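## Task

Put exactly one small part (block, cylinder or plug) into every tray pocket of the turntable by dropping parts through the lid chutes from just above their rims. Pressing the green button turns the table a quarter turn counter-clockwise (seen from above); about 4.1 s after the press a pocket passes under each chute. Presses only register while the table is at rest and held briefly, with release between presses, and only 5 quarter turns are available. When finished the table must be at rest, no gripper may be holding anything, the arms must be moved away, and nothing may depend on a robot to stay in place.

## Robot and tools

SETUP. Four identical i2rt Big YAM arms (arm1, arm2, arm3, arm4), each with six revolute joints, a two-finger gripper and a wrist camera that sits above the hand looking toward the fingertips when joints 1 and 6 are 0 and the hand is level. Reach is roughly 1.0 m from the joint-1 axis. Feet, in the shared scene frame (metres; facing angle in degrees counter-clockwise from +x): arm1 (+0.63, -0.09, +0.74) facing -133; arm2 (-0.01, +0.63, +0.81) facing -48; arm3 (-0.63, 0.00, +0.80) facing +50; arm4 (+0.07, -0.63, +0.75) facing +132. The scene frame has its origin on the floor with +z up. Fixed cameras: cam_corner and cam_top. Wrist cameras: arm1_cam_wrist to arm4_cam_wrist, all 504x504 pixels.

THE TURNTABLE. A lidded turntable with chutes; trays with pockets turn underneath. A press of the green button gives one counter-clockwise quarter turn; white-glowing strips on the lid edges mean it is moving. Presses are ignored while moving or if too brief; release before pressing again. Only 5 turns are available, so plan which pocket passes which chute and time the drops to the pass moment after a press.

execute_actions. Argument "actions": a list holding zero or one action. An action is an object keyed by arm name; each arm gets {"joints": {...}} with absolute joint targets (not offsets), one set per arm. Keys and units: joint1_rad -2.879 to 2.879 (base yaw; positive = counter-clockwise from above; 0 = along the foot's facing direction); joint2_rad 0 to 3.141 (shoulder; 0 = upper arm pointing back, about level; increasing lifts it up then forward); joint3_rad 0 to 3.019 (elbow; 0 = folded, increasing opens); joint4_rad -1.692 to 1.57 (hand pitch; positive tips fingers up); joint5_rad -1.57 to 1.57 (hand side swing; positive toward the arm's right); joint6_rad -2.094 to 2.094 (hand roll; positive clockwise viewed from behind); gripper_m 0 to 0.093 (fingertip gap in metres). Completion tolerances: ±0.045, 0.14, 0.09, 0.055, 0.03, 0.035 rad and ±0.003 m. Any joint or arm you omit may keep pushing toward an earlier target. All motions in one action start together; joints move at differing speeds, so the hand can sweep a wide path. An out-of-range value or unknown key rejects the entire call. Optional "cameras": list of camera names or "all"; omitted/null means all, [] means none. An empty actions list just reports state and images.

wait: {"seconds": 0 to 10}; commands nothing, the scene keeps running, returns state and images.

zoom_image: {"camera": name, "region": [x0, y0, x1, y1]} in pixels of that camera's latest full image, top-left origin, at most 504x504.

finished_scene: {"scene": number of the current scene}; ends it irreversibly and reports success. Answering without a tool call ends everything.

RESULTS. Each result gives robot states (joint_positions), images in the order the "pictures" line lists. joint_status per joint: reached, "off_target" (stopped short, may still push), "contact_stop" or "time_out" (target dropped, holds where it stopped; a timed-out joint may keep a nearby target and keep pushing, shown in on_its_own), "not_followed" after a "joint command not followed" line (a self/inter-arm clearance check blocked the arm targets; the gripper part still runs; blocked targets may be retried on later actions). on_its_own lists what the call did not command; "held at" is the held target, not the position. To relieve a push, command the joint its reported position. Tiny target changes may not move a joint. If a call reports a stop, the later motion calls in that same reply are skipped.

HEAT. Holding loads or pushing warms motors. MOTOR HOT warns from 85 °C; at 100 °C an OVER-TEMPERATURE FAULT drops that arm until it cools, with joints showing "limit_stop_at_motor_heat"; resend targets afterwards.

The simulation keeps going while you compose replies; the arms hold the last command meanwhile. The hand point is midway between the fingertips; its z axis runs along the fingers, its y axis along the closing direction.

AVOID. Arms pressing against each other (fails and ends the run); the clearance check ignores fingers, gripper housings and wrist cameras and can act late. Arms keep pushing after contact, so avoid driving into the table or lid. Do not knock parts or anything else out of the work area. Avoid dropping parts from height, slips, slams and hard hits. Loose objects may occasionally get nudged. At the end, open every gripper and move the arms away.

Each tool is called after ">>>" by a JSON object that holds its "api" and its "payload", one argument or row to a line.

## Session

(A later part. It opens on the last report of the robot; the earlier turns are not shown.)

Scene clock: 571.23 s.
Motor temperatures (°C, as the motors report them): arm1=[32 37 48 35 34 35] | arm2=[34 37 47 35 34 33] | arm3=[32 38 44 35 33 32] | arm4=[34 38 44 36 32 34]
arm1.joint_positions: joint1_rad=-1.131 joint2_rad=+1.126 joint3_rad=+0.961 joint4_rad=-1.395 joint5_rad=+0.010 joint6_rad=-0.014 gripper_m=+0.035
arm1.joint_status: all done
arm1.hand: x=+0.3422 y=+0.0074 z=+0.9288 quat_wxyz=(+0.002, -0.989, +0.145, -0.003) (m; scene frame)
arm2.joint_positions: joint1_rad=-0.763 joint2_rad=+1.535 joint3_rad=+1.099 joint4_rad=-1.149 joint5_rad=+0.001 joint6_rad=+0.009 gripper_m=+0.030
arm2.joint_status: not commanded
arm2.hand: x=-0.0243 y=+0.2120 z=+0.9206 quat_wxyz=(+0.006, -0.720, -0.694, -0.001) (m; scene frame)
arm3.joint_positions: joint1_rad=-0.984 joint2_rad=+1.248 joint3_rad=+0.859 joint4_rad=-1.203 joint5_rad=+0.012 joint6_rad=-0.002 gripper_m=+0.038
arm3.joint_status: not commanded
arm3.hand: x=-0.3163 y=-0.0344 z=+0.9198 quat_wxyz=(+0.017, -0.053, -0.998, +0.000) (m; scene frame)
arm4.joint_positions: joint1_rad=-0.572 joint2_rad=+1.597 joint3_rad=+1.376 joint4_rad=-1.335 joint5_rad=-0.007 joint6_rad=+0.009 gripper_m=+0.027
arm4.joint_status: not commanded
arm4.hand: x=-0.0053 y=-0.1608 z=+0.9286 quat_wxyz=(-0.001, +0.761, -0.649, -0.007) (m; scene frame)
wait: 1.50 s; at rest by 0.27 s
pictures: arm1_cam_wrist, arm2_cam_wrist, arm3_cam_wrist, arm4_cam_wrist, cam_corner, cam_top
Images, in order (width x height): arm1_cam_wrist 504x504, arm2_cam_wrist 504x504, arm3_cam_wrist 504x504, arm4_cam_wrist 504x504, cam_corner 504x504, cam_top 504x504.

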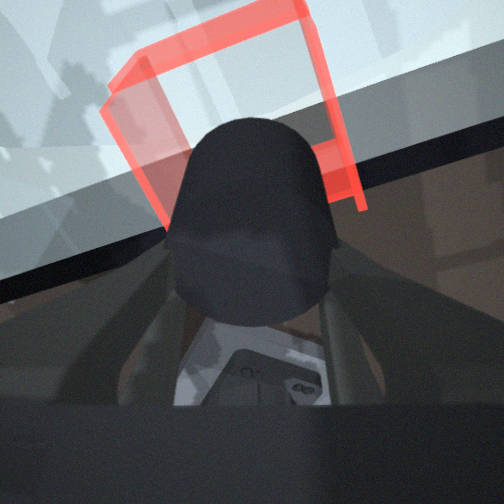

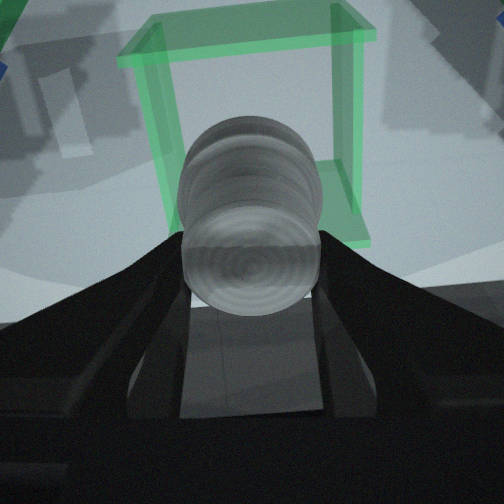

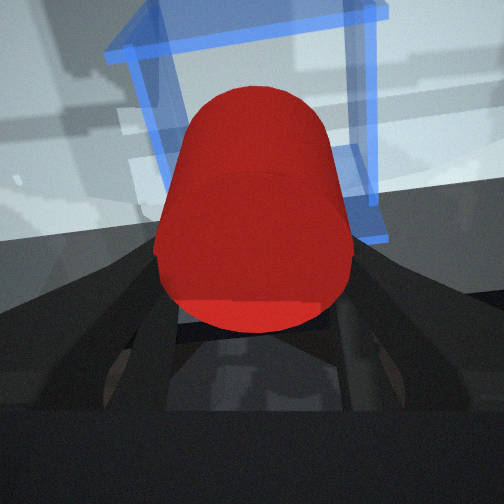

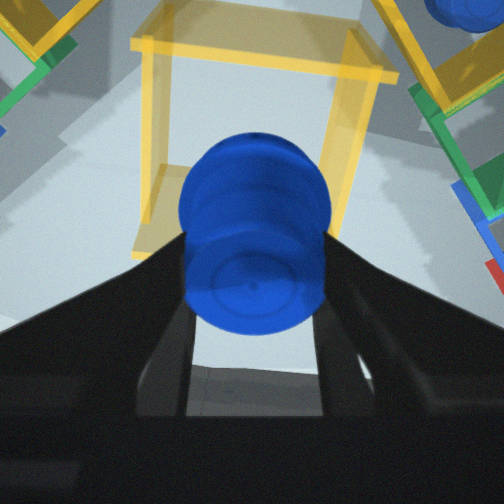

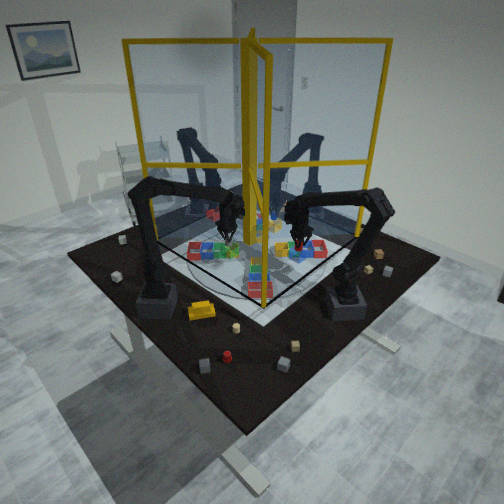

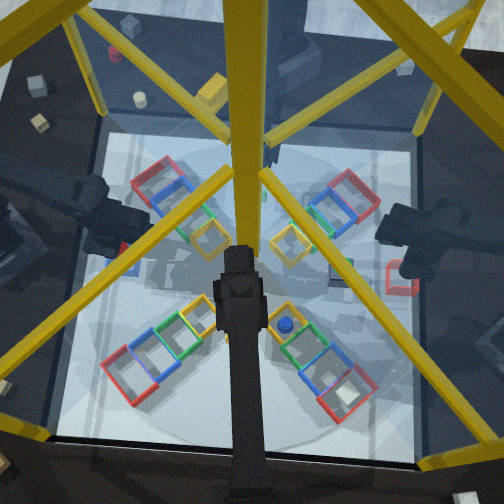

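>>> {"api": "execute_actions", "payload": {
  "actions": [
    {"arm1":{"joints":{"joint1_rad":-1.022,"joint3_rad":1.40,"joint4_rad":-1.45}}}
  ],
  "cameras": []
}}

>>> {"api": "execute_actions", "payload": {
  "actions": [
    {"arm1":{"joints":{"joint2_rad":1.45}}}
  ],
  "cameras": ["arm1_cam_wrist"]
}}

Scene clock: 592.77 s.
Motor temperatures (°C, as the motors report them): arm1=[32 36 46 35 34 35] | arm2=[34 37 47 35 34 33] | arm3=[32 38 44 35 33 32] | arm4=[34 38 44 36 32 34]
arm1.joint_positions: joint1_rad=-1.021 joint2_rad=+1.127 joint3_rad=+1.360 joint4_rad=-1.439 joint5_rad=+0.010 joint6_rad=-0.014 gripper_m=+0.035
arm1.joint_status: all done
arm1.hand: x=+0.2529 y=-0.0072 z=+1.0950 quat_wxyz=(+0.019, -0.981, +0.090, +0.173) (m; scene frame)
arm2.joint_positions: joint1_rad=-0.763 joint2_rad=+1.535 joint3_rad=+1.099 joint4_rad=-1.149 joint5_rad=+0.001 joint6_rad=+0.009 gripper_m=+0.030
arm2.joint_status: not commanded
arm2.hand: x=-0.0243 y=+0.2120 z=+0.9206 quat_wxyz=(+0.006, -0.720, -0.694, -0.001) (m; scene frame)
arm3.joint_positions: joint1_rad=-0.984 joint2_rad=+1.248 joint3_rad=+0.859 joint4_rad=-1.203 joint5_rad=+0.012 joint6_rad=-0.002 gripper_m=+0.038
arm3.joint_status: not commanded
arm3.hand: x=-0.3163 y=-0.0344 z=+0.9198 quat_wxyz=(+0.017, -0.053, -0.998, +0.000) (m; scene frame)
arm4.joint_positions: joint1_rad=-0.572 joint2_rad=+1.597 joint3_rad=+1.376 joint4_rad=-1.335 joint5_rad=-0.007 joint6_rad=+0.009 gripper_m=+0.027
arm4.joint_status: not commanded
arm4.hand: x=-0.0053 y=-0.1608 z=+0.9286 quat_wxyz=(-0.001, +0.761, -0.649, -0.007) (m; scene frame)
pictures: none
No camera images: the call's "cameras" was empty. Leave "cameras" out to get every camera's image.

Scene clock: 594.03 s.
Motor temperatures (°C, as the motors report them): arm1=[32 36 47 35 34 35] | arm2=[34 37 47 35 34 33] | arm3=[32 38 44 35 33 32] | arm4=[34 38 44 36 32 34]
arm1.joint_positions: joint1_rad=-1.021 joint2_rad=+1.462 joint3_rad=+1.366 joint4_rad=-1.439 joint5_rad=+0.010 joint6_rad=-0.014 gripper_m=+0.035
arm1.joint_status: all done
arm1.hand: x=+0.1985 y=+0.0025 z=+0.9656 quat_wxyz=(+0.002, -0.996, +0.090, +0.010) (m; scene frame)
arm2.joint_positions: joint1_rad=-0.763 joint2_rad=+1.535 joint3_rad=+1.099 joint4_rad=-1.149 joint5_rad=+0.001 joint6_rad=+0.009 gripper_m=+0.030
arm2.joint_status: not commanded
arm2.hand: x=-0.0243 y=+0.2120 z=+0.9206 quat_wxyz=(+0.006, -0.720, -0.694, -0.001) (m; scene frame)
arm3.joint_positions: joint1_rad=-0.984 joint2_rad=+1.248 joint3_rad=+0.859 joint4_rad=-1.203 joint5_rad=+0.012 joint6_rad=-0.002 gripper_m=+0.038
arm3.joint_status: not commanded
arm3.hand: x=-0.3163 y=-0.0344 z=+0.9198 quat_wxyz=(+0.017, -0.053, -0.998, +0.000) (m; scene frame)
arm4.joint_positions: joint1_rad=-0.572 joint2_rad=+1.597 joint3_rad=+1.376 joint4_rad=-1.335 joint5_rad=-0.007 joint6_rad=+0.009 gripper_m=+0.027
arm4.joint_status: not commanded
arm4.hand: x=-0.0053 y=-0.1608 z=+0.9286 quat_wxyz=(-0.001, +0.761, -0.649, -0.007) (m; scene frame)
pictures: arm1_cam_wrist
Images, in order (width x height): arm1_cam_wrist 504x504.

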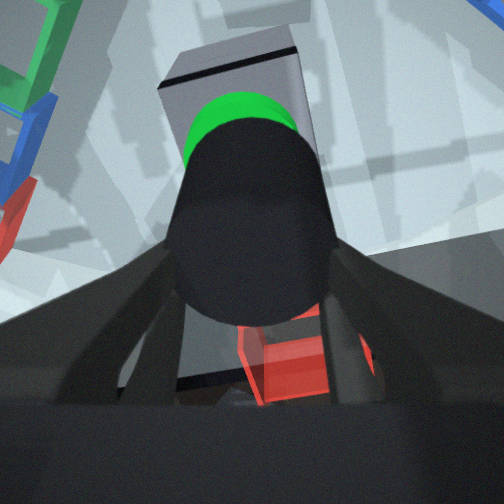

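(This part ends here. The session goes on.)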